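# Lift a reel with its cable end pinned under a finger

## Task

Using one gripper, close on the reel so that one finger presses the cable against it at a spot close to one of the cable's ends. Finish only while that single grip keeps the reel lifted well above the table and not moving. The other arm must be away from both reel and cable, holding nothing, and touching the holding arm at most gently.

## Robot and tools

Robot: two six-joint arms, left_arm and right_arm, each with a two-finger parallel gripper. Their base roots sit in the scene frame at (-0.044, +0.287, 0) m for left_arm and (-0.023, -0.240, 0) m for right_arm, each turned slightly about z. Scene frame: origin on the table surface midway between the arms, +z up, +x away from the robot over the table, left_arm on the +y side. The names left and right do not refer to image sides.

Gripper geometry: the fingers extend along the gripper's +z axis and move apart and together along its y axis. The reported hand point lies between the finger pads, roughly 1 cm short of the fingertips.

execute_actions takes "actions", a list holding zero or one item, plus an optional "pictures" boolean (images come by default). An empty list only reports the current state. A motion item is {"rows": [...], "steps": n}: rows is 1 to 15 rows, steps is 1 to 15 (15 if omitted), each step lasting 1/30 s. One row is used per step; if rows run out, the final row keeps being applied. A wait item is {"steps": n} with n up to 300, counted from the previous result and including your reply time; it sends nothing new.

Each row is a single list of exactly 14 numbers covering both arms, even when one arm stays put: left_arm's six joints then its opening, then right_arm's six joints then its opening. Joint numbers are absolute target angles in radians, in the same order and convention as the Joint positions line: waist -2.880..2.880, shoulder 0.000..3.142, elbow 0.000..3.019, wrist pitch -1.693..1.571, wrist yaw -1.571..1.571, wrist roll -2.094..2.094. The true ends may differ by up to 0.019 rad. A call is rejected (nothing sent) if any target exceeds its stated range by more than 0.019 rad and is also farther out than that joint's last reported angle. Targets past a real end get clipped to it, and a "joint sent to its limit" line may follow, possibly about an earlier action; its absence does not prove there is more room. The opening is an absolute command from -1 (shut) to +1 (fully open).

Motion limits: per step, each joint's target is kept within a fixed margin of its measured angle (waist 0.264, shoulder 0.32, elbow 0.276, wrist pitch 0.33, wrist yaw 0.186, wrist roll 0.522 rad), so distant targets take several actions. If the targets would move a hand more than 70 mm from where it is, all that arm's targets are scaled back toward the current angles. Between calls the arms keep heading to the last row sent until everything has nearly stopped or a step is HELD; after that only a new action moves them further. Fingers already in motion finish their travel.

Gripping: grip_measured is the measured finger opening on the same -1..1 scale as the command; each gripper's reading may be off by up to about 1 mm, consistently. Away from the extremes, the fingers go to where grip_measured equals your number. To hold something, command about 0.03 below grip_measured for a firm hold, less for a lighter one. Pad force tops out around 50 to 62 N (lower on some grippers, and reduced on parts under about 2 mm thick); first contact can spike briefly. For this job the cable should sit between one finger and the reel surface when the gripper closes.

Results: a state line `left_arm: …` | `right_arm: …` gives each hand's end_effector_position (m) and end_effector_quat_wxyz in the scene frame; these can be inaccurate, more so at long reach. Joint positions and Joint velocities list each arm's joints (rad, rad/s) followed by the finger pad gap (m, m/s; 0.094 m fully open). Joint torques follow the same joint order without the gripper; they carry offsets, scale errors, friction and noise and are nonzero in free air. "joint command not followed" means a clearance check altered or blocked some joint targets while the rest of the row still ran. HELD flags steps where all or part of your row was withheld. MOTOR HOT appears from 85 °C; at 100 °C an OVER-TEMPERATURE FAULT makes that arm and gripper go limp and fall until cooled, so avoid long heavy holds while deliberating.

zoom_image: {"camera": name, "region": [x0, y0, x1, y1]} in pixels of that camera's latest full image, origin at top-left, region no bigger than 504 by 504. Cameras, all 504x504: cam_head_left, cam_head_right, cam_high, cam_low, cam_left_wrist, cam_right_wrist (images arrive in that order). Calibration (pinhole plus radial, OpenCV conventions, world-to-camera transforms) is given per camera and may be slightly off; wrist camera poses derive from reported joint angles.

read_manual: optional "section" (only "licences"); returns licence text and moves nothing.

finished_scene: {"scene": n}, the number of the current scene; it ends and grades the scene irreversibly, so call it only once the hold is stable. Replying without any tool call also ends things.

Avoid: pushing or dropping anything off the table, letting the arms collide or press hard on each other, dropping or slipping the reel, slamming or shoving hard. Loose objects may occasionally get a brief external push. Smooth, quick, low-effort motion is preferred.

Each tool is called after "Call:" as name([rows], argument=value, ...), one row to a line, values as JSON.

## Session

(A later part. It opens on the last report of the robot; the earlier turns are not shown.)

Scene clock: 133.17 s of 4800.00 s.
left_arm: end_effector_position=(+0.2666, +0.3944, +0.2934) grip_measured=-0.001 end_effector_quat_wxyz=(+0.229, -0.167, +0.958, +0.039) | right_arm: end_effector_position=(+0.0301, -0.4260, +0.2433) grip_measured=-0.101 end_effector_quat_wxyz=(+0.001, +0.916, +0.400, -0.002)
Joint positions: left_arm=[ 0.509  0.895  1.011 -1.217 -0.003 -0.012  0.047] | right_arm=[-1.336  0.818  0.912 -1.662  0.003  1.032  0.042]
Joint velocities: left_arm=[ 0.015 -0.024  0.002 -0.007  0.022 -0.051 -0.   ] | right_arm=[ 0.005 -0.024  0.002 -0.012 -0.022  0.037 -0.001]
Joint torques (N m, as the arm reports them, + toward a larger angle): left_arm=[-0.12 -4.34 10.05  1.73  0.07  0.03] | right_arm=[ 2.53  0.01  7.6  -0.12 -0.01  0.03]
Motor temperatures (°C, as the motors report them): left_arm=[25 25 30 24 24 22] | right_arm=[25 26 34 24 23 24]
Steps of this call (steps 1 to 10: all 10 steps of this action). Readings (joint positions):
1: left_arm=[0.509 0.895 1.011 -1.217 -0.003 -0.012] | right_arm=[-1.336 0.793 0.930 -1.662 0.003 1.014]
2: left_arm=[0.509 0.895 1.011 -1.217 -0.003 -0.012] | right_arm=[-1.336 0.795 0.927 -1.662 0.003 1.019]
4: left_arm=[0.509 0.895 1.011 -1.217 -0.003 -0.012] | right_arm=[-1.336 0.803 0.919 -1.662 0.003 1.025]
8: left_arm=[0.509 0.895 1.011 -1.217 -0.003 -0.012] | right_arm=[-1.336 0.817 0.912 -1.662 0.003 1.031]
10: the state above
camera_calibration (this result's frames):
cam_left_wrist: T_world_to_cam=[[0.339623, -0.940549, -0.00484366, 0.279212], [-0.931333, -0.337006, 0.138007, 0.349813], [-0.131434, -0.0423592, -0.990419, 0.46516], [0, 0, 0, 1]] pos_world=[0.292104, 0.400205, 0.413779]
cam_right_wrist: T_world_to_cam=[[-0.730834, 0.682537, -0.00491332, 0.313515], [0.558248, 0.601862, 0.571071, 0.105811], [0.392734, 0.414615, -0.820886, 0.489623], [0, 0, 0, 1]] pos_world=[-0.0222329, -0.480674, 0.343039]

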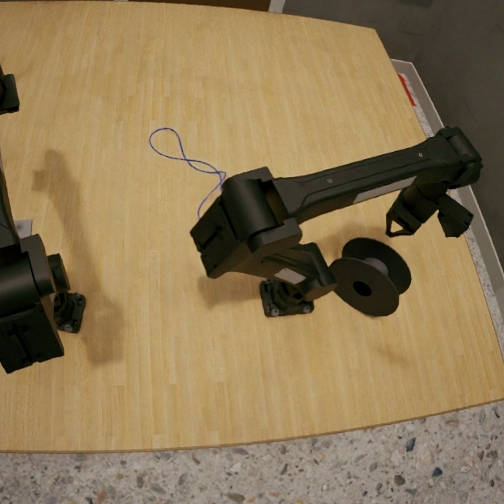

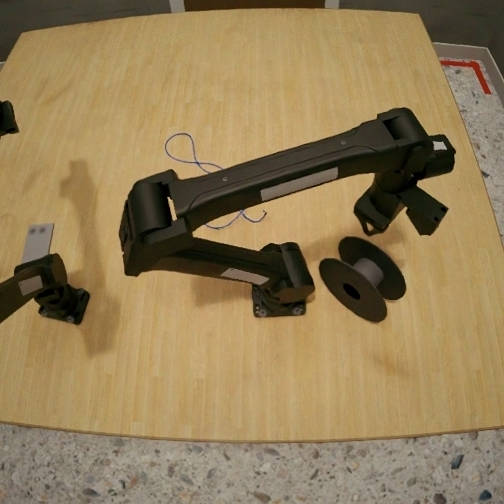

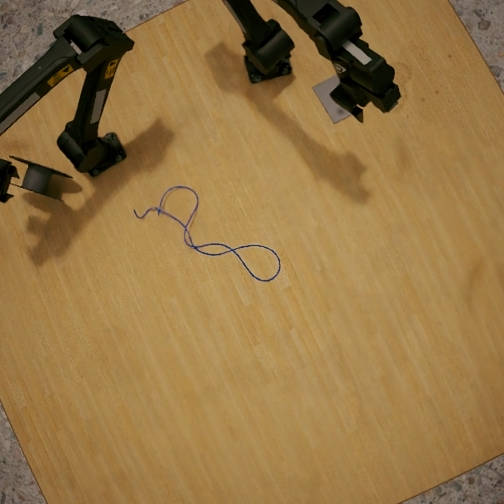

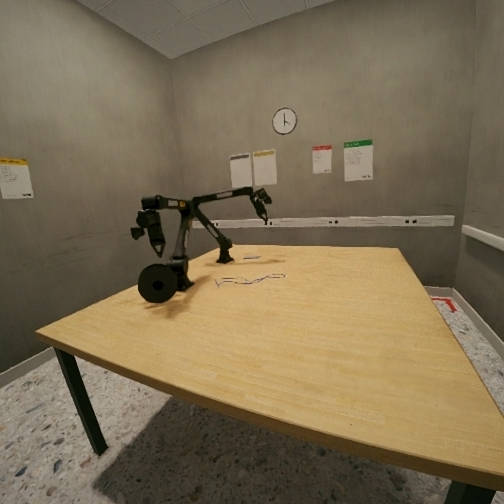

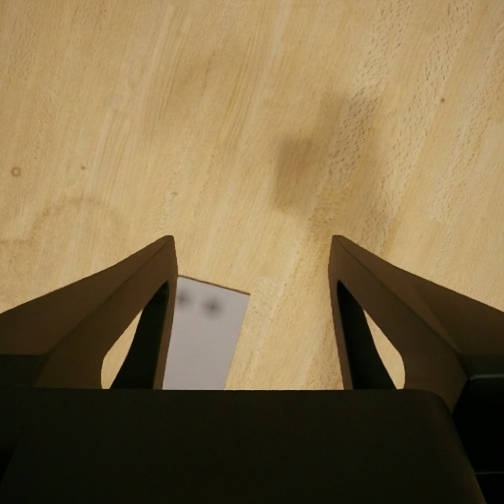

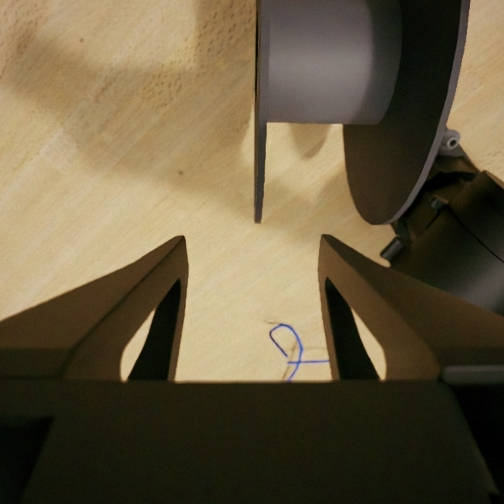

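Call:
execute_actions([
  {"rows":[[0.5,0.9,1,-1.2,0,0,0,-1.62,0.94,0.96,-1.6,0,0.74,-0.1]],"steps":10},
])

Scene clock: 135.00 s of 4800.00 s.
left_arm: end_effector_position=(+0.2666, +0.3944, +0.2934) grip_measured=-0.001 end_effector_quat_wxyz=(+0.229, -0.167, +0.958, +0.039) | right_arm: end_effector_position=(-0.0274, -0.4633, +0.2177) grip_measured=-0.101 end_effector_quat_wxyz=(-0.038, +0.926, +0.375, +0.015)
Joint positions: left_arm=[ 0.509  0.895  1.011 -1.217 -0.003 -0.012  0.047] | right_arm=[-1.636  0.964  0.918 -1.606  0.002  0.786  0.042]
Joint velocities: left_arm=[-0.005 -0.005 -0.002  0.002 -0.037 -0.066 -0.001] | right_arm=[-0.005 -0.093  0.002 -0.022 -0.037 -0.212  0.001]
Joint torques (N m, as the arm reports them, + toward a larger angle): left_arm=[ 0.26 -4.23  9.97  1.7   0.04  0.01] | right_arm=[ 1.71 -3.28 10.53 -0.05  0.06 -0.2 ]
Motor temperatures (°C, as the motors report them): left_arm=[25 25 30 24 24 22] | right_arm=[25 26 34 24 23 24]
Steps of this call (steps 1 to 15: the robot went on to your last target; steps 16 to 45: nothing new was sent; steps 46 to 55: all 10 steps of this action). Readings (joint positions):
46: left_arm=[0.509 0.895 1.011 -1.217 -0.003 -0.012] | right_arm=[-1.361 0.825 0.912 -1.656 -0.006 0.987]
47: left_arm=[0.509 0.895 1.011 -1.217 -0.003 -0.012] | right_arm=[-1.427 0.841 0.915 -1.643 -0.007 0.939]
49: left_arm=[0.509 0.895 1.011 -1.217 -0.003 -0.012] | right_arm=[-1.567 0.893 0.918 -1.619 -0.001 0.873]
53: left_arm=[0.509 0.895 1.011 -1.217 -0.003 -0.012] | right_arm=[-1.637 0.964 0.918 -1.606 0.002 0.804]
55: the state above
camera_calibration (this result's frames):
cam_left_wrist: T_world_to_cam=[[0.339623, -0.940549, -0.00484366, 0.279212], [-0.931333, -0.337006, 0.138007, 0.349813], [-0.131434, -0.0423592, -0.990419, 0.46516], [0, 0, 0, 1]] pos_world=[0.292104, 0.400205, 0.413779]
cam_right_wrist: T_world_to_cam=[[-0.692838, 0.71898, 0.0551634, 0.301671], [0.588821, 0.519931, 0.618839, 0.127509], [0.416252, 0.461237, -0.783578, 0.52078], [0, 0, 0, 1]] pos_world=[-0.0828467, -0.523394, 0.312523]

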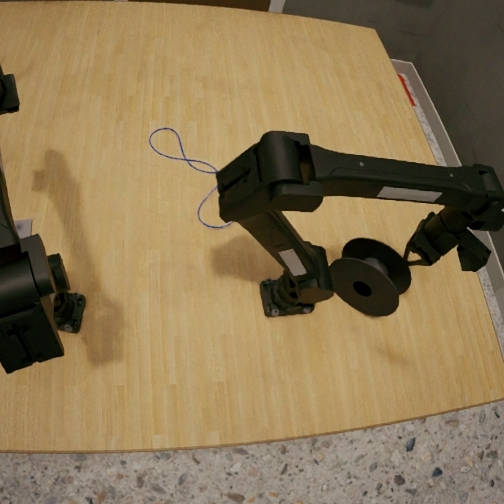

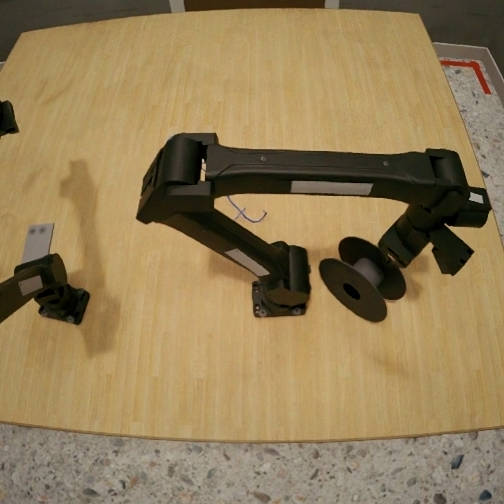

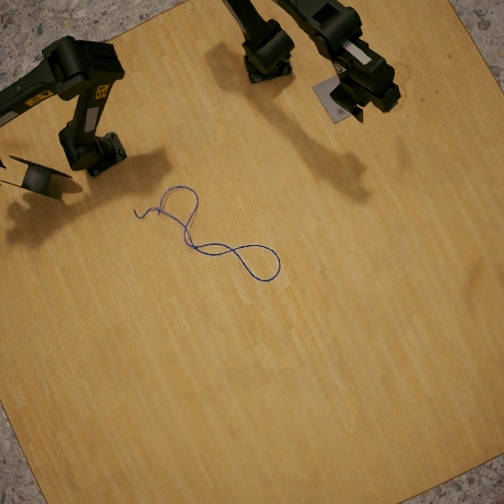

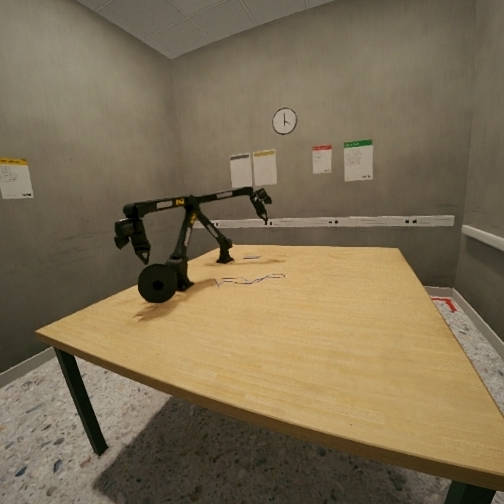

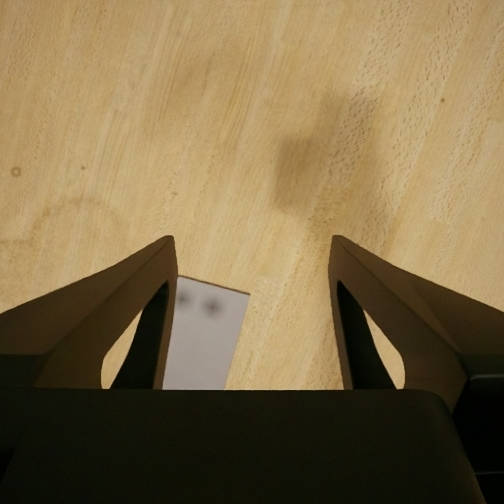

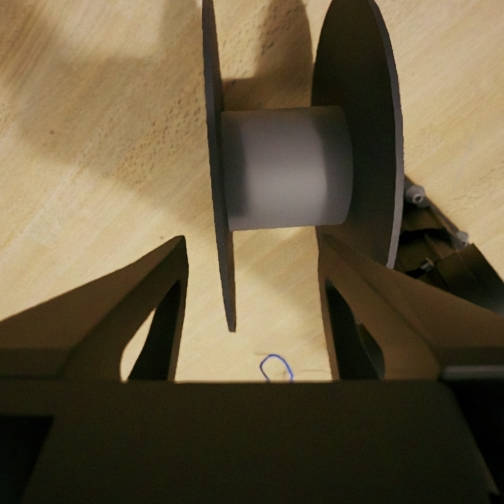

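Call:
execute_actions([
  {"rows":[[0.5,0.9,1,-1.2,0,0,0,-1.60,0.95,0.93,-1.57,0,0.78,-0.1],[0.5,0.9,1,-1.2,0,0,0,-1.60,0.95,0.93,-1.57,0,0.78,-0.1],[0.5,0.9,1,-1.2,0,0,0,-1.60,0.95,0.93,-1.57,0,0.78,-0.1],[0.5,0.9,1,-1.2,0,0,0,-1.60,0.95,0.85,-1.47,0,0.78,-0.1],[0.5,0.9,1,-1.2,0,0,0,-1.60,0.95,0.85,-1.47,0,0.78,-0.1],[0.5,0.9,1,-1.2,0,0,0,-1.60,0.95,0.85,-1.47,0,0.78,-0.1],[0.5,0.9,1,-1.2,0,0,0,-1.60,0.955,0.79,-1.40,0,0.78,-0.1],[0.5,0.9,1,-1.2,0,0,0,-1.60,0.955,0.79,-1.40,0,0.78,-0.1],[0.5,0.9,1,-1.2,0,0,0,-1.60,0.955,0.79,-1.40,0,0.78,-0.1],[0.5,0.9,1,-1.2,0,0,0,-1.60,0.96,0.735,-1.345,0,0.78,-0.1]],"steps":15},
])

Scene clock: 137.27 s of 4800.00 s.
left_arm: end_effector_position=(+0.2666, +0.3944, +0.2934) grip_measured=-0.001 end_effector_quat_wxyz=(+0.229, -0.167, +0.958, +0.039) | right_arm: end_effector_position=(-0.0224, -0.4652, +0.1455) grip_measured=-0.101 end_effector_quat_wxyz=(-0.013, +0.918, +0.396, +0.004)
Joint positions: left_arm=[ 0.509  0.895  1.011 -1.217 -0.003 -0.012  0.047] | right_arm=[-1.613  0.959  0.726 -1.364  0.002  0.765  0.042]
Joint velocities: left_arm=[ 0.005  0.015 -0.002 -0.007  0.051 -0.066 -0.   ] | right_arm=[ 0.005  0.024 -0.032  0.037  0.051  0.081 -0.001]
Joint torques (N m, as the arm reports them, + toward a larger angle): left_arm=[-0.02 -4.51 10.    1.67  0.07  0.02] | right_arm=[ 1.68 -2.1   8.04  0.34  0.05  0.07]
Motor temperatures (°C, as the motors report them): left_arm=[25 25 30 24 24 22] | right_arm=[25 26 34 24 23 24]
Steps of this call (steps 1 to 30: the robot went on to your last target; steps 31 to 53: nothing new was sent; steps 54 to 68: all 15 steps of this action). Readings (joint positions):
54: left_arm=[0.509 0.895 1.011 -1.217 -0.003 -0.012] | right_arm=[-1.634 0.946 0.918 -1.602 0.002 0.757]
55: left_arm=[0.509 0.895 1.011 -1.217 -0.003 -0.012] | right_arm=[-1.629 0.946 0.918 -1.594 0.002 0.759]
57: left_arm=[0.509 0.895 1.011 -1.217 -0.003 -0.012] | right_arm=[-1.619 0.945 0.909 -1.564 0.002 0.761]
61: left_arm=[0.509 0.895 1.011 -1.217 -0.003 -0.012] | right_arm=[-1.613 0.944 0.834 -1.450 0.002 0.763]
68: the state above
camera_calibration (this result's frames):
cam_left_wrist: T_world_to_cam=[[0.339623, -0.940549, -0.00484366, 0.279212], [-0.931333, -0.337006, 0.138007, 0.349813], [-0.131434, -0.0423592, -0.990419, 0.46516], [0, 0, 0, 1]] pos_world=[0.292104, 0.400205, 0.413779]
cam_right_wrist: T_world_to_cam=[[-0.7235, 0.69015, 0.0155353, 0.302199], [0.564385, 0.578399, 0.589003, 0.201191], [0.397515, 0.434911, -0.807982, 0.453928], [0, 0, 0, 1]] pos_world=[-0.0753512, -0.52235, 0.243568]

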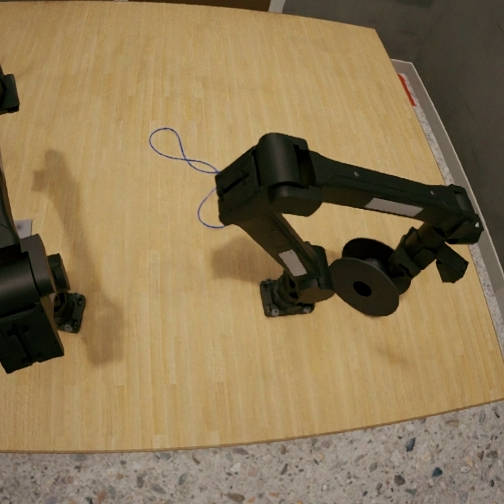

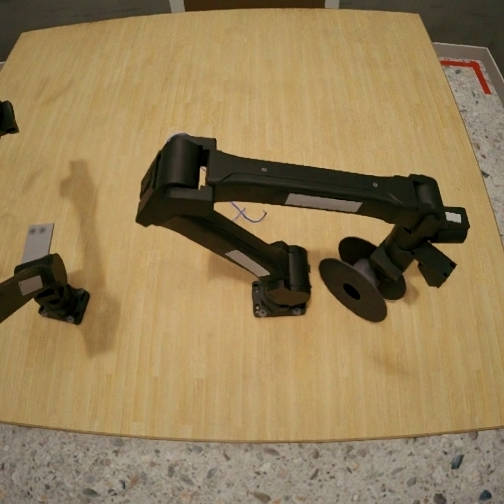

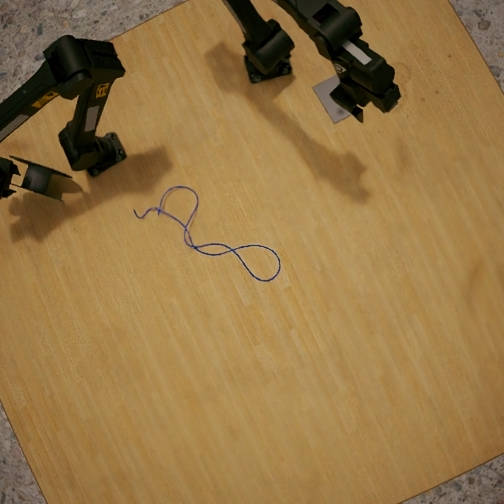

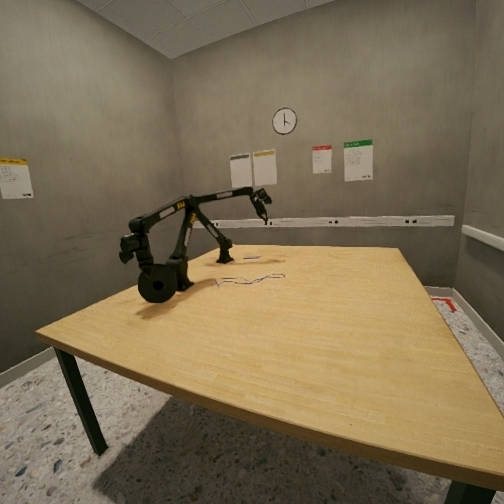

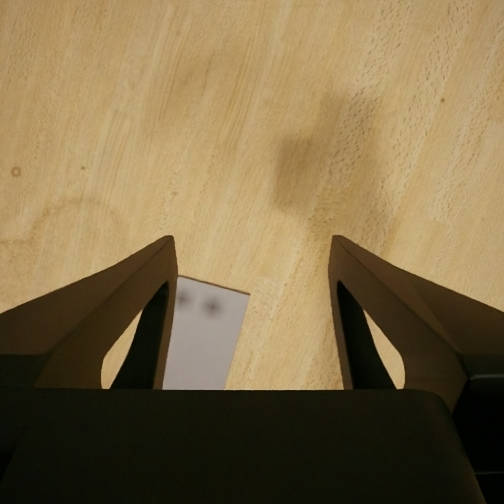

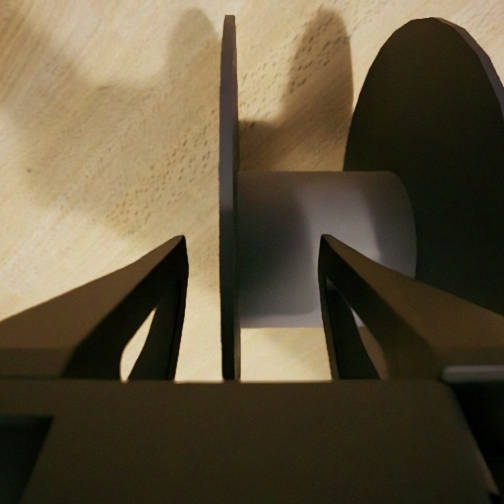

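Call:
execute_actions([
  {"rows":[[0.5,0.9,1,-1.2,0,0,0,-1.613,0.96,0.73,-1.35,0,0.765,-0.6],[0.5,0.9,1,-1.2,0,0,0,-1.613,0.96,0.73,-1.35,0,0.765,-0.6],[0.5,0.9,1,-1.2,0,0,0,-1.613,0.96,0.73,-1.35,0,0.765,-1],[0.5,0.9,1,-1.2,0,0,0,-1.613,0.96,0.73,-1.35,0,0.765,-1],[0.5,0.9,1,-1.2,0,0,0,-1.613,0.96,0.73,-1.35,0,0.765,-1],[0.5,0.9,1,-1.2,0,0,0,-1.613,0.96,0.73,-1.35,0,0.765,-1],[0.5,0.9,1,-1.2,0,0,0,-1.613,0.96,0.73,-1.35,0,0.765,-1],[0.5,0.9,1,-1.2,0,0,0,-1.613,0.96,0.80,-1.42,0,0.765,-1],[0.5,0.9,1,-1.2,0,0,0,-1.613,0.96,0.80,-1.42,0,0.765,-1],[0.5,0.9,1,-1.2,0,0,0,-1.613,0.96,0.80,-1.42,0,0.765,-1],[0.5,0.9,1,-1.2,0,0,0,-1.613,0.96,0.90,-1.51,0,0.765,-1]],"steps":15},
], pictures=false)

Call:
execute_actions([
  {"rows":[[0.5,0.9,1,-1.2,0,0,0,-1.613,0.97,1.0,-1.6,0,0.765,-1],[0.5,0.9,1,-1.2,0,0,0,-1.613,0.97,1.0,-1.6,0,0.765,-1],[0.5,0.9,1,-1.2,0,0,0,-1.613,0.97,1.0,-1.6,0,0.765,-1],[0.5,0.9,1,-1.2,0,0,0,-1.613,1.0,1.1,-1.66,0,0.765,-1],[0.5,0.9,1,-1.2,0,0,0,-1.613,1.0,1.1,-1.66,0,0.765,-1],[0.5,0.9,1,-1.2,0,0,0,-1.613,1.0,1.1,-1.66,0,0.765,-1],[0.5,0.9,1,-1.2,0,0,0,-1.613,1.0,1.1,-1.66,0,0.765,-1],[0.5,0.9,1,-1.2,0,0,0,-1.4,1.05,1.16,-1.66,0,0.55,-1],[0.5,0.9,1,-1.2,0,0,0,-1.4,1.05,1.16,-1.66,0,0.55,-1],[0.5,0.9,1,-1.2,0,0,0,-1.4,1.05,1.16,-1.66,0,0.55,-1],[0.5,0.9,1,-1.2,0,0,0,-1.1,1.08,1.18,-1.66,0,0.2,-1]],"steps":15},
], pictures=false)

Call:
execute_actions([
  {"rows":[[0.5,0.9,1,-1.2,0,0,0,-0.85,1.1,1.18,-1.64,0,-0.1,-1],[0.5,0.9,1,-1.2,0,0,0,-0.85,1.1,1.18,-1.64,0,-0.1,-1],[0.5,0.9,1,-1.2,0,0,0,-0.85,1.1,1.18,-1.64,0,-0.1,-1],[0.5,0.9,1,-1.2,0,0,0,-0.6,1.1,1.18,-1.64,0,-0.4,-1],[0.5,0.9,1,-1.2,0,0,0,-0.6,1.1,1.18,-1.64,0,-0.4,-1],[0.5,0.9,1,-1.2,0,0,0,-0.6,1.1,1.18,-1.64,0,-0.4,-1],[0.5,0.9,1,-1.2,0,0,0,-0.35,1.12,1.18,-1.62,0,-0.7,-1],[0.5,0.9,1,-1.2,0,0,0,-0.35,1.12,1.18,-1.62,0,-0.7,-1],[0.5,0.9,1,-1.2,0,0,0,-0.35,1.12,1.18,-1.62,0,-0.7,-1],[0.5,0.9,1,-1.2,0,0,0,-0.15,1.12,1.16,-1.6,0,-0.92,-1]],"steps":15},
])

Scene clock: 142.93 s of 4800.00 s.
left_arm: end_effector_position=(+0.2666, +0.3944, +0.2934) grip_measured=-0.001 end_effector_quat_wxyz=(+0.229, -0.167, +0.958, +0.039) | right_arm: end_effector_position=(-0.0223, -0.4615, +0.1774) grip_measured=-0.952 end_effector_quat_wxyz=(-0.035, +0.918, +0.396, +0.014)
Joint positions: left_arm=[ 0.509  0.895  1.011 -1.217 -0.003 -0.012  0.047] | right_arm=[-1.613  0.966  0.813 -1.493  0.001  0.764  0.002]
Joint velocities: left_arm=[-0.015 -0.005 -0.002  0.002 -0.022  0.051 -0.   ] | right_arm=[-0.005 -0.005  0.505 -0.066 -0.037 -0.11  -0.001]
Joint torques (N m, as the arm reports them, + toward a larger angle): left_arm=[ 0.06 -4.13 10.03  1.74  0.07  0.03] | right_arm=[ 1.03 -2.72 11.13 -0.88  0.07 -0.05]
Motor temperatures (°C, as the motors report them): left_arm=[25 25 31 24 24 22] | right_arm=[25 25 34 24 23 24]
Steps of this call (steps 1 to 15: the robot went on to your last target; steps 16 to 155: nothing new was sent; steps 156 to 170: all 15 steps of this action). Readings (joint positions):
156: left_arm=[0.509 0.895 1.011 -1.217 -0.003 -0.012] | right_arm=[-1.613 0.960 0.726 -1.356 0.002 0.765]
157: left_arm=[0.509 0.895 1.011 -1.217 -0.003 -0.012] | right_arm=[-1.613 0.960 0.726 -1.356 0.002 0.765]
159: left_arm=[0.509 0.895 1.011 -1.217 -0.003 -0.012] | right_arm=[-1.613 0.960 0.726 -1.356 -0.001 0.766]
163: left_arm=[0.509 0.895 1.011 -1.217 -0.003 -0.012] | right_arm=[-1.613 0.960 0.727 -1.362 0.001 0.764]
170: the state above

Scene clock: 143.43 s of 4800.00 s.
left_arm: end_effector_position=(+0.2666, +0.3944, +0.2934) grip_measured=-0.001 end_effector_quat_wxyz=(+0.229, -0.167, +0.958, +0.039) | right_arm: end_effector_position=(+0.1053, -0.4870, +0.2679) grip_measured=-0.951 end_effector_quat_wxyz=(-0.013, +0.670, +0.743, +0.007)
Joint positions: left_arm=[ 0.509  0.895  1.011 -1.217 -0.003 -0.012  0.047] | right_arm=[-1.141  1.083  1.126 -1.645 -0.004  0.377  0.002]
Joint velocities: left_arm=[ 0.005 -0.015  0.007 -0.007  0.066 -0.037  0.001] | right_arm=[ 1.665  0.357  0.007  0.007 -0.315 -1.15  -0.   ]
Joint torques (N m, as the arm reports them, + toward a larger angle): left_arm=[ 0.32 -4.57 10.09  1.69  0.04  0.02] | right_arm=[-4.17 -5.03 11.33 -0.83  0.57 -0.16]
Motor temperatures (°C, as the motors report them): left_arm=[25 25 31 24 24 22] | right_arm=[25 25 34 24 23 24]
Steps of this call (steps 1 to 15: all 15 steps of this action). Readings (joint positions):
1: left_arm=[0.509 0.895 1.011 -1.217 -0.003 -0.012] | right_arm=[-1.613 0.968 0.838 -1.509 0.001 0.764]
2: left_arm=[0.509 0.895 1.011 -1.217 -0.003 -0.012] | right_arm=[-1.613 0.971 0.866 -1.538 0.001 0.764]
4: left_arm=[0.509 0.895 1.011 -1.217 -0.003 -0.012] | right_arm=[-1.613 0.975 0.927 -1.582 0.001 0.764]
8: left_arm=[0.509 0.895 1.011 -1.217 -0.003 -0.012] | right_arm=[-1.596 0.996 1.049 -1.639 0.007 0.734]
15: the state above

Scene clock: 143.93 s of 4800.00 s.
left_arm: end_effector_position=(+0.2666, +0.3944, +0.2934) grip_measured=-0.001 end_effector_quat_wxyz=(+0.229, -0.167, +0.958, +0.039) | right_arm: end_effector_position=(+0.2721, -0.2560, +0.2544) grip_measured=-0.948 end_effector_quat_wxyz=(-0.012, -0.337, +0.941, +0.015)
Joint positions: left_arm=[ 0.509  0.895  1.011 -1.217 -0.003 -0.012  0.047] | right_arm=[-0.112  1.132  1.126 -1.6   -0.017 -0.75   0.002]
Joint velocities: left_arm=[ 0.005 -0.015  0.002  0.012  0.037 -0.051  0.   ] | right_arm=[ 0.337 -0.005 -0.002  0.002  0.037 -1.179  0.   ]
Joint torques (N m, as the arm reports them, + toward a larger angle): left_arm=[ 0.2  -4.64 10.03  1.74  0.06  0.01] | right_arm=[-4.14 -5.86  9.98 -0.29  0.54 -0.07]
Motor temperatures (°C, as the motors report them): left_arm=[25 25 31 24 24 22] | right_arm=[25 25 34 24 23 24]
Steps of this call (steps 1 to 15: all 15 steps of this action). Readings (joint positions):
1: left_arm=[0.509 0.895 1.011 -1.217 -0.003 -0.012] | right_arm=[-1.077 1.094 1.126 -1.645 -0.003 0.304]
2: left_arm=[0.509 0.895 1.011 -1.217 -0.003 -0.012] | right_arm=[-1.006 1.104 1.126 -1.643 0.003 0.226]
4: left_arm=[0.509 0.895 1.011 -1.217 -0.003 -0.012] | right_arm=[-0.865 1.117 1.126 -1.639 -0.000 0.080]
8: left_arm=[0.509 0.895 1.011 -1.217 -0.003 -0.012] | right_arm=[-0.557 1.126 1.126 -1.630 0.001 -0.247]
15: the state above
camera_calibration (this result's frames):
cam_left_wrist: T_world_to_cam=[[0.339623, -0.940549, -0.00484366, 0.279212], [-0.931333, -0.337006, 0.138007, 0.349813], [-0.131434, -0.0423592, -0.990419, 0.46516], [0, 0, 0, 1]] pos_world=[0.292104, 0.400205, 0.413779]
cam_right_wrist: T_world_to_cam=[[0.630305, -0.775296, -0.0404092, -0.360129], [-0.614099, -0.529746, 0.585023, -0.112139], [-0.474972, -0.343927, -0.810009, 0.372401], [0, 0, 0, 1]] pos_world=[0.335007, -0.210533, 0.352699]

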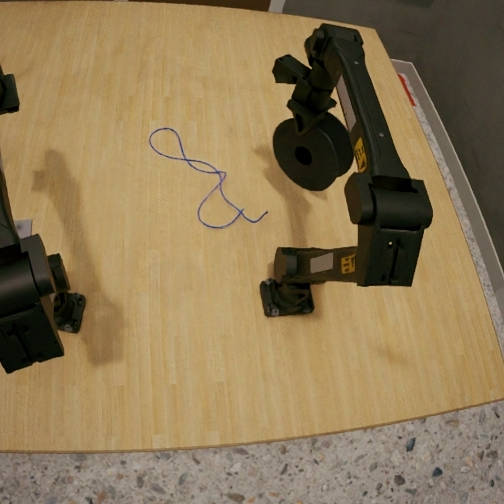

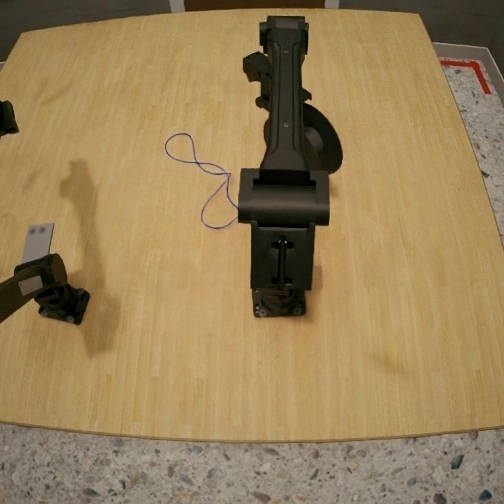

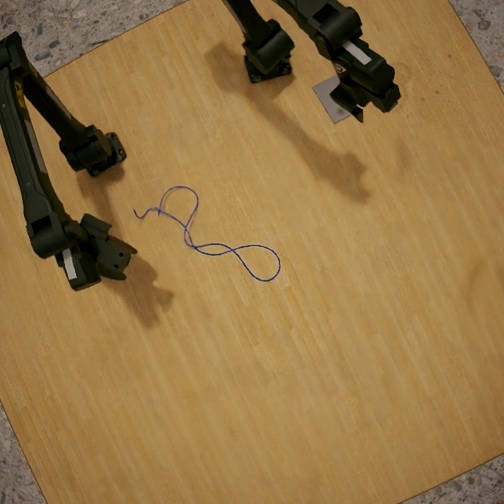

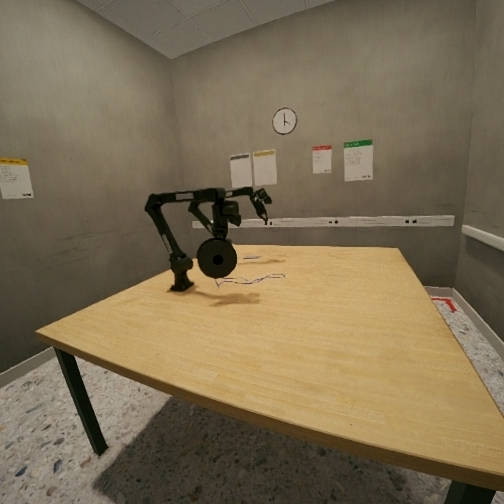

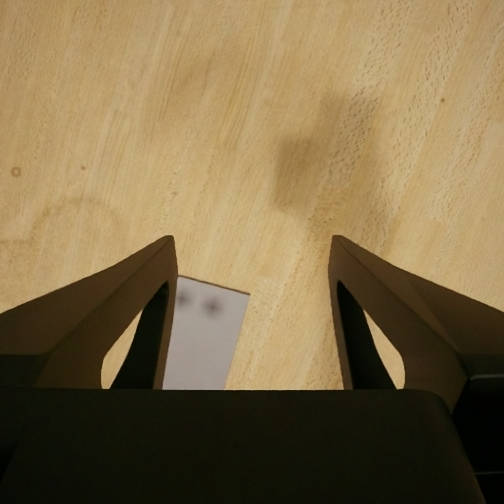

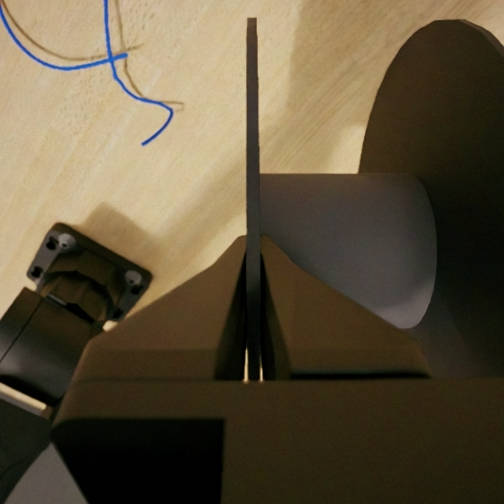

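Call:
execute_actions([
  {"rows":[[0.5,0.9,1,-1.2,0,0,0,-0.112,1.13,1.06,-1.5,0,-0.8,-1],[0.5,0.9,1,-1.2,0,0,0,-0.112,1.13,1.06,-1.5,0,-0.8,-1],[0.5,0.9,1,-1.2,0,0,0,-0.112,1.13,1.06,-1.5,0,-0.8,-1],[0.5,0.9,1,-1.2,0,0,0,-0.112,1.14,0.99,-1.42,0,-0.8,-1],[0.5,0.9,1,-1.2,0,0,0,-0.112,1.14,0.99,-1.42,0,-0.8,-1],[0.5,0.9,1,-1.2,0,0,0,-0.112,1.14,0.99,-1.42,0,-0.8,-1],[0.5,0.9,1,-1.2,0,0,0,-0.112,1.155,0.93,-1.35,0,-0.8,-1],[0.5,0.9,1,-1.2,0,0,0,-0.112,1.155,0.93,-1.35,0,-0.8,-1],[0.5,0.9,1,-1.2,0,0,0,-0.112,1.155,0.93,-1.35,0,-0.8,-1],[0.5,0.9,1,-1.2,0,0,0,-0.112,1.165,0.89,-1.295,0,-0.8,-1]],"steps":15},
], pictures=false)

Call:
execute_actions([
  {"rows":[[0.5,0.9,1,-1.2,0,0,0,-0.112,1.17,0.87,-1.275,0,-0.8,-1]],"steps":12},
], pictures=false)

Scene clock: 146.60 s of 4800.00 s.
left_arm: end_effector_position=(+0.2666, +0.3944, +0.2934) grip_measured=-0.001 end_effector_quat_wxyz=(+0.229, -0.167, +0.958, +0.039) | right_arm: end_effector_position=(+0.2686, -0.2625, +0.1466) grip_measured=-0.949 end_effector_quat_wxyz=(-0.021, -0.363, +0.932, +0.010)
Joint positions: left_arm=[ 0.509  0.895  1.011 -1.217 -0.003 -0.012  0.047] | right_arm=[-0.125  1.178  0.874 -1.313 -0.    -0.818  0.002]
Joint velocities: left_arm=[-0.005 -0.005 -0.002  0.002  0.037 -0.022  0.001] | right_arm=[-0.005 -0.034  0.017  0.159 -0.007  0.007 -0.001]
Joint torques (N m, as the arm reports them, + toward a larger angle): left_arm=[ 0.02 -4.65 10.15  1.73  0.07  0.03] | right_arm=[ 2.19 -4.91  8.6  -0.04  0.02  0.05]
Motor temperatures (°C, as the motors report them): left_arm=[25 25 31 24 24 22] | right_arm=[25 25 35 24 23 24]
Steps of this call (steps 1 to 30: the robot went on to your last target; steps 31 to 65: nothing new was sent; steps 66 to 80: all 15 steps of this action). Readings (joint positions):
66: left_arm=[0.509 0.895 1.011 -1.217 -0.003 -0.012] | right_arm=[-0.138 1.131 1.117 -1.583 -0.005 -0.890]
67: left_arm=[0.509 0.895 1.011 -1.217 -0.003 -0.012] | right_arm=[-0.136 1.127 1.101 -1.553 -0.004 -0.875]
69: left_arm=[0.509 0.895 1.011 -1.217 -0.003 -0.012] | right_arm=[-0.130 1.128 1.060 -1.505 -0.004 -0.853]
73: left_arm=[0.509 0.895 1.011 -1.217 -0.003 -0.012] | right_arm=[-0.126 1.142 0.957 -1.401 -0.004 -0.832]
80: the state above

Scene clock: 147.00 s of 4800.00 s.
left_arm: end_effector_position=(+0.2666, +0.3944, +0.2934) grip_measured=-0.001 end_effector_quat_wxyz=(+0.229, -0.167, +0.958, +0.039) | right_arm: end_effector_position=(+0.2741, -0.2628, +0.1463) grip_measured=-0.949 end_effector_quat_wxyz=(-0.010, -0.361, +0.933, +0.005)
Joint positions: left_arm=[ 0.509  0.895  1.011 -1.217 -0.003 -0.012  0.047] | right_arm=[-0.125  1.177  0.874 -1.29  -0.    -0.813  0.002]
Joint velocities: left_arm=[ 0.005  0.005  0.002 -0.017 -0.022  0.051  0.001] | right_arm=[-0.005 -0.015  0.012 -0.007  0.037 -0.051 -0.002]
Joint torques (N m, as the arm reports them, + toward a larger angle): left_arm=[-0.04 -4.63 10.16  1.73  0.08  0.  ] | right_arm=[ 1.56 -5.95  7.14  0.38 -0.05  0.03]
Motor temperatures (°C, as the motors report them): left_arm=[25 25 31 24 24 22] | right_arm=[25 25 35 24 23 24]
Steps of this call (steps 1 to 12: all 12 steps of this action). Readings (joint positions):
1: left_arm=[0.509 0.895 1.011 -1.217 -0.003 -0.012] | right_arm=[-0.125 1.178 0.874 -1.308 -0.000 -0.816]
2: left_arm=[0.509 0.895 1.011 -1.217 -0.003 -0.012] | right_arm=[-0.125 1.177 0.874 -1.303 -0.000 -0.815]
4: left_arm=[0.509 0.895 1.011 -1.217 -0.003 -0.012] | right_arm=[-0.125 1.177 0.874 -1.295 -0.000 -0.814]
8: left_arm=[0.509 0.895 1.011 -1.217 -0.003 -0.012] | right_arm=[-0.125 1.177 0.874 -1.290 -0.000 -0.813]
12: the state above

Call:
execute_actions([
  {"rows":[[0.5,0.9,1,-1.2,0,0,0,-0.125,1.177,0.874,-1.29,0,-0.813,-0.3],[0.5,0.9,1,-1.2,0,0,0,-0.125,1.177,0.874,-1.29,0,-0.813,-0.3],[0.5,0.9,1,-1.2,0,0,0,-0.125,1.177,0.874,-1.29,0,-0.813,-0.3],[0.5,0.9,1,-1.2,0,0,0,-0.125,1.177,0.874,-1.29,0,-0.813,-0.3],[0.5,0.9,1,-1.2,0,0,0,-0.125,1.177,0.874,-1.29,0,-0.813,-0.3],[0.5,0.9,1,-1.2,0,0,0,-0.125,1.16,0.95,-1.37,0,-0.813,-0.3],[0.5,0.9,1,-1.2,0,0,0,-0.125,1.16,0.95,-1.37,0,-0.813,-0.3],[0.5,0.9,1,-1.2,0,0,0,-0.125,1.16,0.95,-1.37,0,-0.813,-0.3],[0.5,0.9,1,-1.2,0,0,0,-0.125,1.14,1.04,-1.47,0,-0.813,-0.3],[0.5,0.9,1,-1.2,0,0,0,-0.125,1.14,1.04,-1.47,0,-0.813,-0.3],[0.5,0.9,1,-1.2,0,0,0,-0.125,1.14,1.04,-1.47,0,-0.813,-0.3],[0.5,0.9,1,-1.2,0,0,0,-0.125,1.11,1.14,-1.58,0,-0.813,-0.3]],"steps":15},
], pictures=false)

Call:
execute_actions([
  {"rows":[[0.5,0.9,1,-1.2,0,0,0,-0.125,1.1,1.14,-1.58,0,-0.813,-0.3],[0.5,0.9,1,-1.2,0,0,0,-0.125,1.1,1.14,-1.58,0,-0.813,-0.3],[0.5,0.9,1,-1.2,0,0,0,-0.125,1.1,1.14,-1.58,0,-0.813,-0.3],[0.5,0.9,1,-1.2,0,0,0,-0.125,1.1,1.14,-1.58,0,-0.813,-0.3],[0.5,0.9,1,-1.2,0,0,0,0.2,0.98,1.02,-1.58,0,-0.4,-0.3]],"steps":15},
])

Scene clock: 150.90 s of 4800.00 s.
left_arm: end_effector_position=(+0.2666, +0.3944, +0.2934) grip_measured=-0.001 end_effector_quat_wxyz=(+0.229, -0.167, +0.958, +0.039) | right_arm: end_effector_position=(+0.2671, -0.2623, +0.2217) grip_measured=-0.301 end_effector_quat_wxyz=(-0.030, -0.360, +0.932, +0.014)
Joint positions: left_arm=[ 0.509  0.895  1.011 -1.217 -0.003 -0.012  0.047] | right_arm=[-0.125  1.146  1.05  -1.542 -0.    -0.813  0.033]
Joint velocities: left_arm=[-0.005 -0.005  0.007 -0.007 -0.022 -0.007  0.   ] | right_arm=[-0.005 -0.278  0.799 -0.422 -0.022 -0.007  0.001]
Joint torques (N m, as the arm reports them, + toward a larger angle): left_arm=[-0.13 -4.26  9.99  1.67  0.06  0.03] | right_arm=[ 0.49 -5.8  10.19 -0.36 -0.03 -0.07]
Motor temperatures (°C, as the motors report them): left_arm=[25 25 31 24 24 22] | right_arm=[25 25 34 24 23 24]
Steps of this call (steps 1 to 15: the robot went on to your last target; steps 16 to 102: nothing new was sent; steps 103 to 117: all 15 steps of this action). Readings (joint positions):
103: left_arm=[0.509 0.895 1.011 -1.217 -0.003 -0.012] | right_arm=[-0.125 1.177 0.874 -1.290 -0.000 -0.813]
104: left_arm=[0.509 0.895 1.011 -1.217 -0.003 -0.012] | right_arm=[-0.125 1.177 0.874 -1.290 -0.000 -0.813]
106: left_arm=[0.509 0.895 1.011 -1.217 -0.003 -0.012] | right_arm=[-0.125 1.177 0.874 -1.290 -0.000 -0.813]
110: left_arm=[0.509 0.895 1.011 -1.217 -0.003 -0.012] | right_arm=[-0.125 1.175 0.884 -1.341 -0.000 -0.813]
117: the state above

Scene clock: 151.40 s of 4800.00 s.
left_arm: end_effector_position=(+0.2666, +0.3944, +0.2934) grip_measured=-0.001 end_effector_quat_wxyz=(+0.229, -0.167, +0.958, +0.039) | right_arm: end_effector_position=(+0.2246, -0.1716, +0.2546) grip_measured=-0.301 end_effector_quat_wxyz=(+0.023, -0.354, +0.935, -0.000)
Joint positions: left_arm=[ 0.509  0.895  1.011 -1.217 -0.003 -0.012  0.047] | right_arm=[ 0.219  0.972  1.021 -1.574 -0.004 -0.455  0.033]
Joint velocities: left_arm=[-0.015 -0.005  0.002 -0.007  0.051 -0.051  0.001] | right_arm=[-0.093  0.015 -0.012 -0.007 -0.037  0.271 -0.001]
Joint torques (N m, as the arm reports them, + toward a larger angle): left_arm=[ 0.52 -4.53 10.03  1.77  0.07  0.03] | right_arm=[-0.69 -2.22  7.75 -0.4   0.14  0.1 ]
Motor temperatures (°C, as the motors report them): left_arm=[25 25 31 24 24 22] | right_arm=[25 25 34 24 23 24]
Steps of this call (steps 1 to 15: all 15 steps of this action). Readings (joint positions):
1: left_arm=[0.509 0.895 1.011 -1.217 -0.003 -0.012] | right_arm=[-0.125 1.134 1.073 -1.552 -0.000 -0.813]
2: left_arm=[0.509 0.895 1.011 -1.217 -0.003 -0.012] | right_arm=[-0.125 1.122 1.091 -1.557 -0.000 -0.813]
4: left_arm=[0.509 0.895 1.011 -1.217 -0.003 -0.012] | right_arm=[-0.125 1.098 1.107 -1.563 -0.000 -0.813]
8: left_arm=[0.509 0.895 1.011 -1.217 -0.003 -0.012] | right_arm=[0.084 1.015 1.043 -1.565 0.005 -0.597]
15: the state above
camera_calibration (this result's frames):
cam_left_wrist: T_world_to_cam=[[0.339623, -0.940549, -0.00484366, 0.279212], [-0.931333, -0.337006, 0.138007, 0.349813], [-0.131434, -0.0423592, -0.990419, 0.46516], [0, 0, 0, 1]] pos_world=[0.292104, 0.400205, 0.413779]
cam_right_wrist: T_world_to_cam=[[0.65857, -0.752419, 0.012315, -0.280587], [-0.638162, -0.549743, 0.53901, -0.0830636], [-0.398791, -0.362835, -0.842209, 0.36686], [0, 0, 0, 1]] pos_world=[0.278079, -0.123673, 0.3572]

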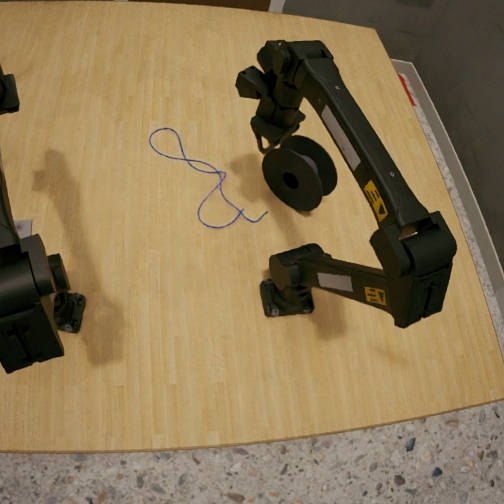

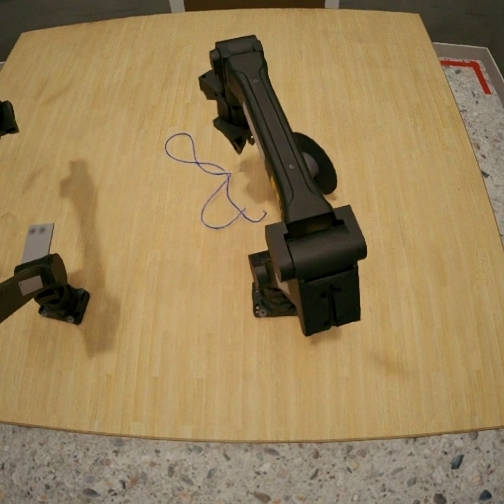

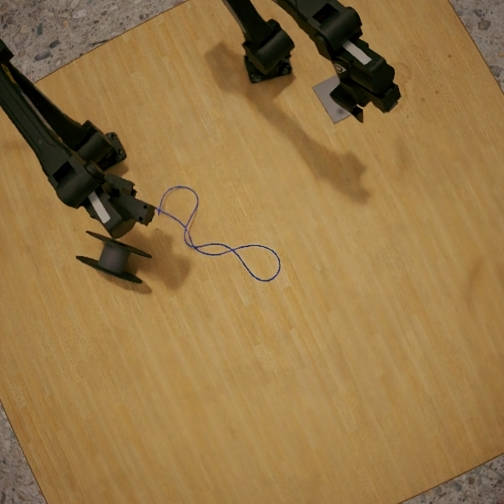

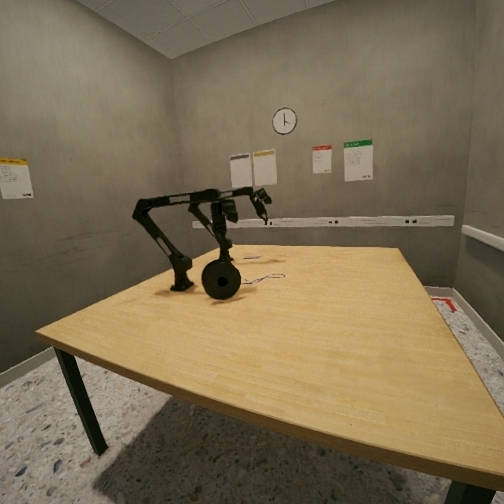

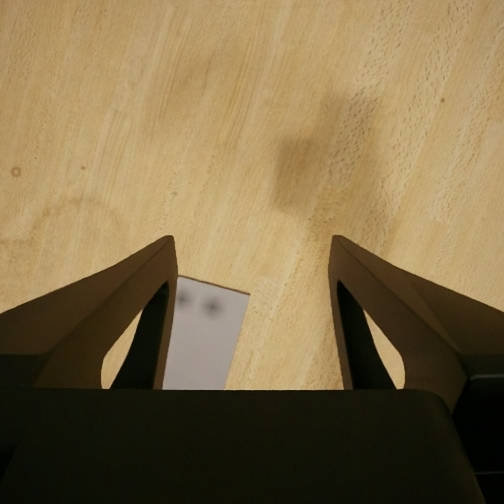

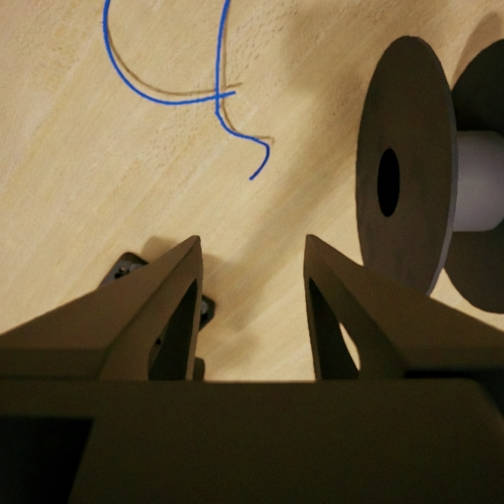

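Call:
execute_actions([
  {"rows":[[0.5,0.9,1,-1.2,0,0,0,0.37,0.96,0.9,-1.5,0,-1.2,-0.3],[0.5,0.9,1,-1.2,0,0,0,0.37,0.96,0.9,-1.5,0,-1.2,-0.3],[0.5,0.9,1,-1.2,0,0,0,0.37,0.96,0.9,-1.5,0,-1.2,-0.3],[0.5,0.9,1,-1.2,0,0,0,0.37,0.96,0.9,-1.5,0,-2.02,-0.3],[0.5,0.9,1,-1.2,0,0,0,0.37,0.96,0.9,-1.5,0,-2.02,-0.3],[0.5,0.9,1,-1.2,0,0,0,0.37,1.02,0.74,-1.28,0,-2.02,-0.3],[0.5,0.9,1,-1.2,0,0,0,0.37,1.02,0.74,-1.28,0,-2.02,-0.3],[0.5,0.9,1,-1.2,0,0,0,0.37,1.02,0.74,-1.28,0,-2.02,-0.3],[0.5,0.9,1,-1.2,0,0,0,0.37,1.02,0.74,-1.28,0,-2.02,-0.3],[0.5,0.9,1,-1.2,0,0,0,0.37,1.104,0.57,-1.04,0,-2.02,-0.3]],"steps":15},
], pictures=false)

Call:
execute_actions([
  {"rows":[[0.5,0.9,1,-1.2,0,0,0,0.37,1.104,0.57,-1.04,0,-2.02,-0.3]],"steps":12},
])

Scene clock: 154.43 s of 4800.00 s.
left_arm: end_effector_position=(+0.2666, +0.3944, +0.2934) grip_measured=-0.001 end_effector_quat_wxyz=(+0.229, -0.167, +0.958, +0.039) | right_arm: end_effector_position=(+0.1829, -0.1473, +0.0520) grip_measured=-0.301 end_effector_quat_wxyz=(+0.024, +0.889, -0.457, -0.020)
Joint positions: left_arm=[ 0.509  0.895  1.011 -1.217 -0.003 -0.012  0.047] | right_arm=[ 0.375  1.121  0.558 -1.07  -0.001 -1.768  0.033]
Joint velocities: left_arm=[ 0.005 -0.015  0.017 -0.012  0.022 -0.066 -0.   ] | right_arm=[-0.005  0.435 -0.422  0.178 -0.007 -1.663  0.   ]
Joint torques (N m, as the arm reports them, + toward a larger angle): left_arm=[ 0.05 -4.18 10.04  1.66  0.06  0.02] | right_arm=[ 0.6  -5.64  8.92  0.19 -0.01 -0.15]
Motor temperatures (°C, as the motors report them): left_arm=[25 25 31 24 24 22] | right_arm=[25 25 34 24 23 24]
Steps of this call (steps 1 to 30: the robot went on to your last target; steps 31 to 76: nothing new was sent; steps 77 to 91: all 15 steps of this action). Readings (joint positions):
77: left_arm=[0.509 0.895 1.011 -1.217 -0.003 -0.012] | right_arm=[0.227 0.970 1.007 -1.557 0.003 -0.498]
78: left_arm=[0.509 0.895 1.011 -1.217 -0.003 -0.012] | right_arm=[0.259 0.963 0.980 -1.533 0.003 -0.596]
80: left_arm=[0.509 0.895 1.011 -1.217 -0.003 -0.012] | right_arm=[0.333 0.958 0.925 -1.517 0.002 -0.794]
84: left_arm=[0.509 0.895 1.011 -1.217 -0.003 -0.012] | right_arm=[0.375 0.973 0.796 -1.354 -0.001 -1.182]
91: the state above

Scene clock: 154.83 s of 4800.00 s.
left_arm: end_effector_position=(+0.2666, +0.3944, +0.2934) grip_measured=-0.001 end_effector_quat_wxyz=(+0.229, -0.167, +0.958, +0.039) | right_arm: end_effector_position=(+0.1830, -0.1472, +0.0500) grip_measured=-0.301 end_effector_quat_wxyz=(+0.016, +0.934, -0.356, -0.016)
Joint positions: left_arm=[ 0.509  0.895  1.011 -1.217 -0.003 -0.012  0.047] | right_arm=[ 0.375  1.111  0.546 -1.05  -0.001 -1.989  0.033]
Joint velocities: left_arm=[-0.005 -0.005  0.002 -0.007  0.007 -0.007 -0.001] | right_arm=[-0.005 -0.005 -0.002 -0.002  0.022 -0.139 -0.001]
Joint torques (N m, as the arm reports them, + toward a larger angle): left_arm=[ 0.2  -4.28 10.08  1.63  0.09  0.03] | right_arm=[-0.02 -2.68  7.91 -0.08 -0.02 -0.25]
Motor temperatures (°C, as the motors report them): left_arm=[25 25 31 24 24 22] | right_arm=[25 25 34 24 23 24]
Steps of this call (steps 1 to 12: all 12 steps of this action). Readings (joint positions):
1: left_arm=[0.509 0.895 1.011 -1.217 -0.003 -0.012] | right_arm=[0.375 1.131 0.549 -1.066 -0.001 -1.816]
2: left_arm=[0.509 0.895 1.011 -1.217 -0.003 -0.012] | right_arm=[0.375 1.133 0.546 -1.065 -0.001 -1.854]
4: left_arm=[0.509 0.895 1.011 -1.217 -0.003 -0.012] | right_arm=[0.375 1.127 0.546 -1.056 -0.001 -1.909]
8: left_arm=[0.509 0.895 1.011 -1.217 -0.003 -0.012] | right_arm=[0.375 1.112 0.546 -1.051 -0.001 -1.966]
12: the state above
camera_calibration (this result's frames):
cam_left_wrist: T_world_to_cam=[[0.339623, -0.940549, -0.00484366, 0.279212], [-0.931333, -0.337006, 0.138007, 0.349813], [-0.131434, -0.0423592, -0.990419, 0.46516], [0, 0, 0, 1]] pos_world=[0.292104, 0.400205, 0.413779]
cam_right_wrist: T_world_to_cam=[[0.66752, 0.743257, -0.0445692, -0.010953], [0.633478, -0.535432, 0.558587, -0.21751], [0.39131, -0.401101, -0.828248, 0.0358466], [0, 0, 0, 1]] pos_world=[0.131072, -0.0939428, 0.1507]

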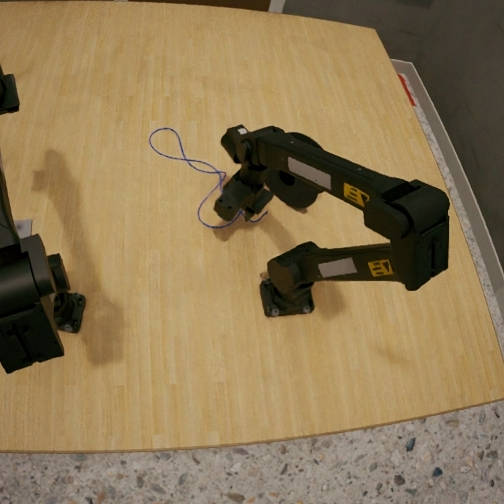

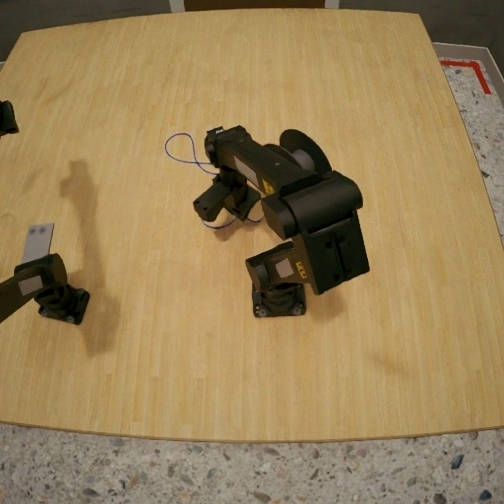

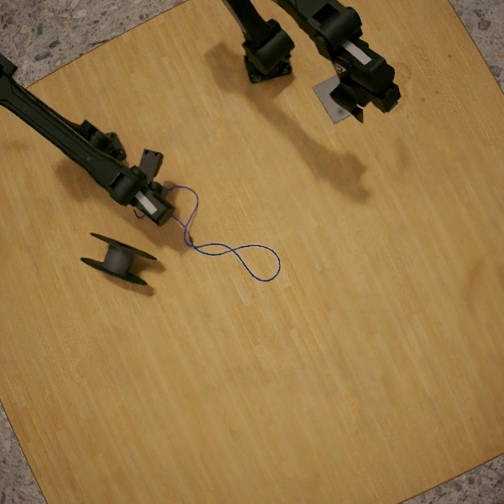

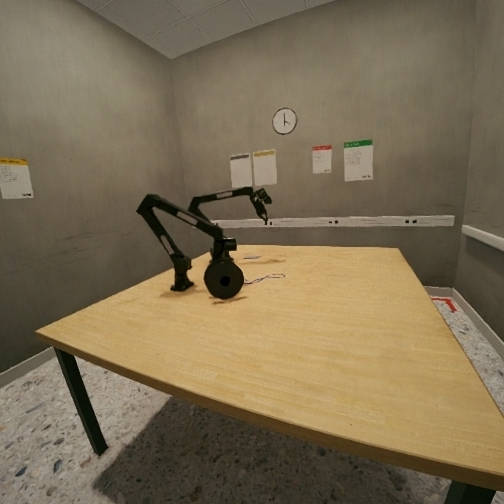

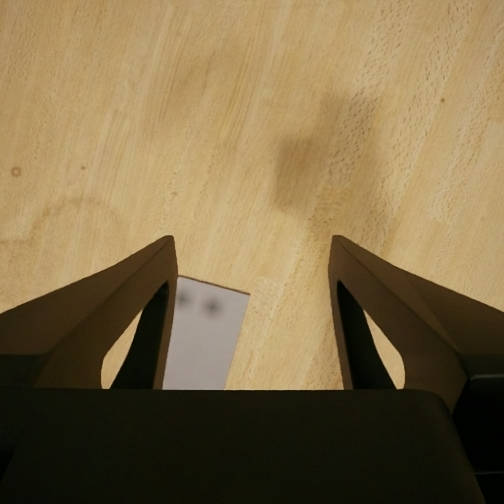

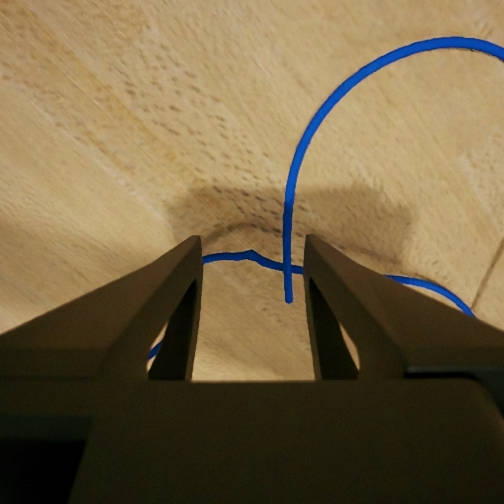

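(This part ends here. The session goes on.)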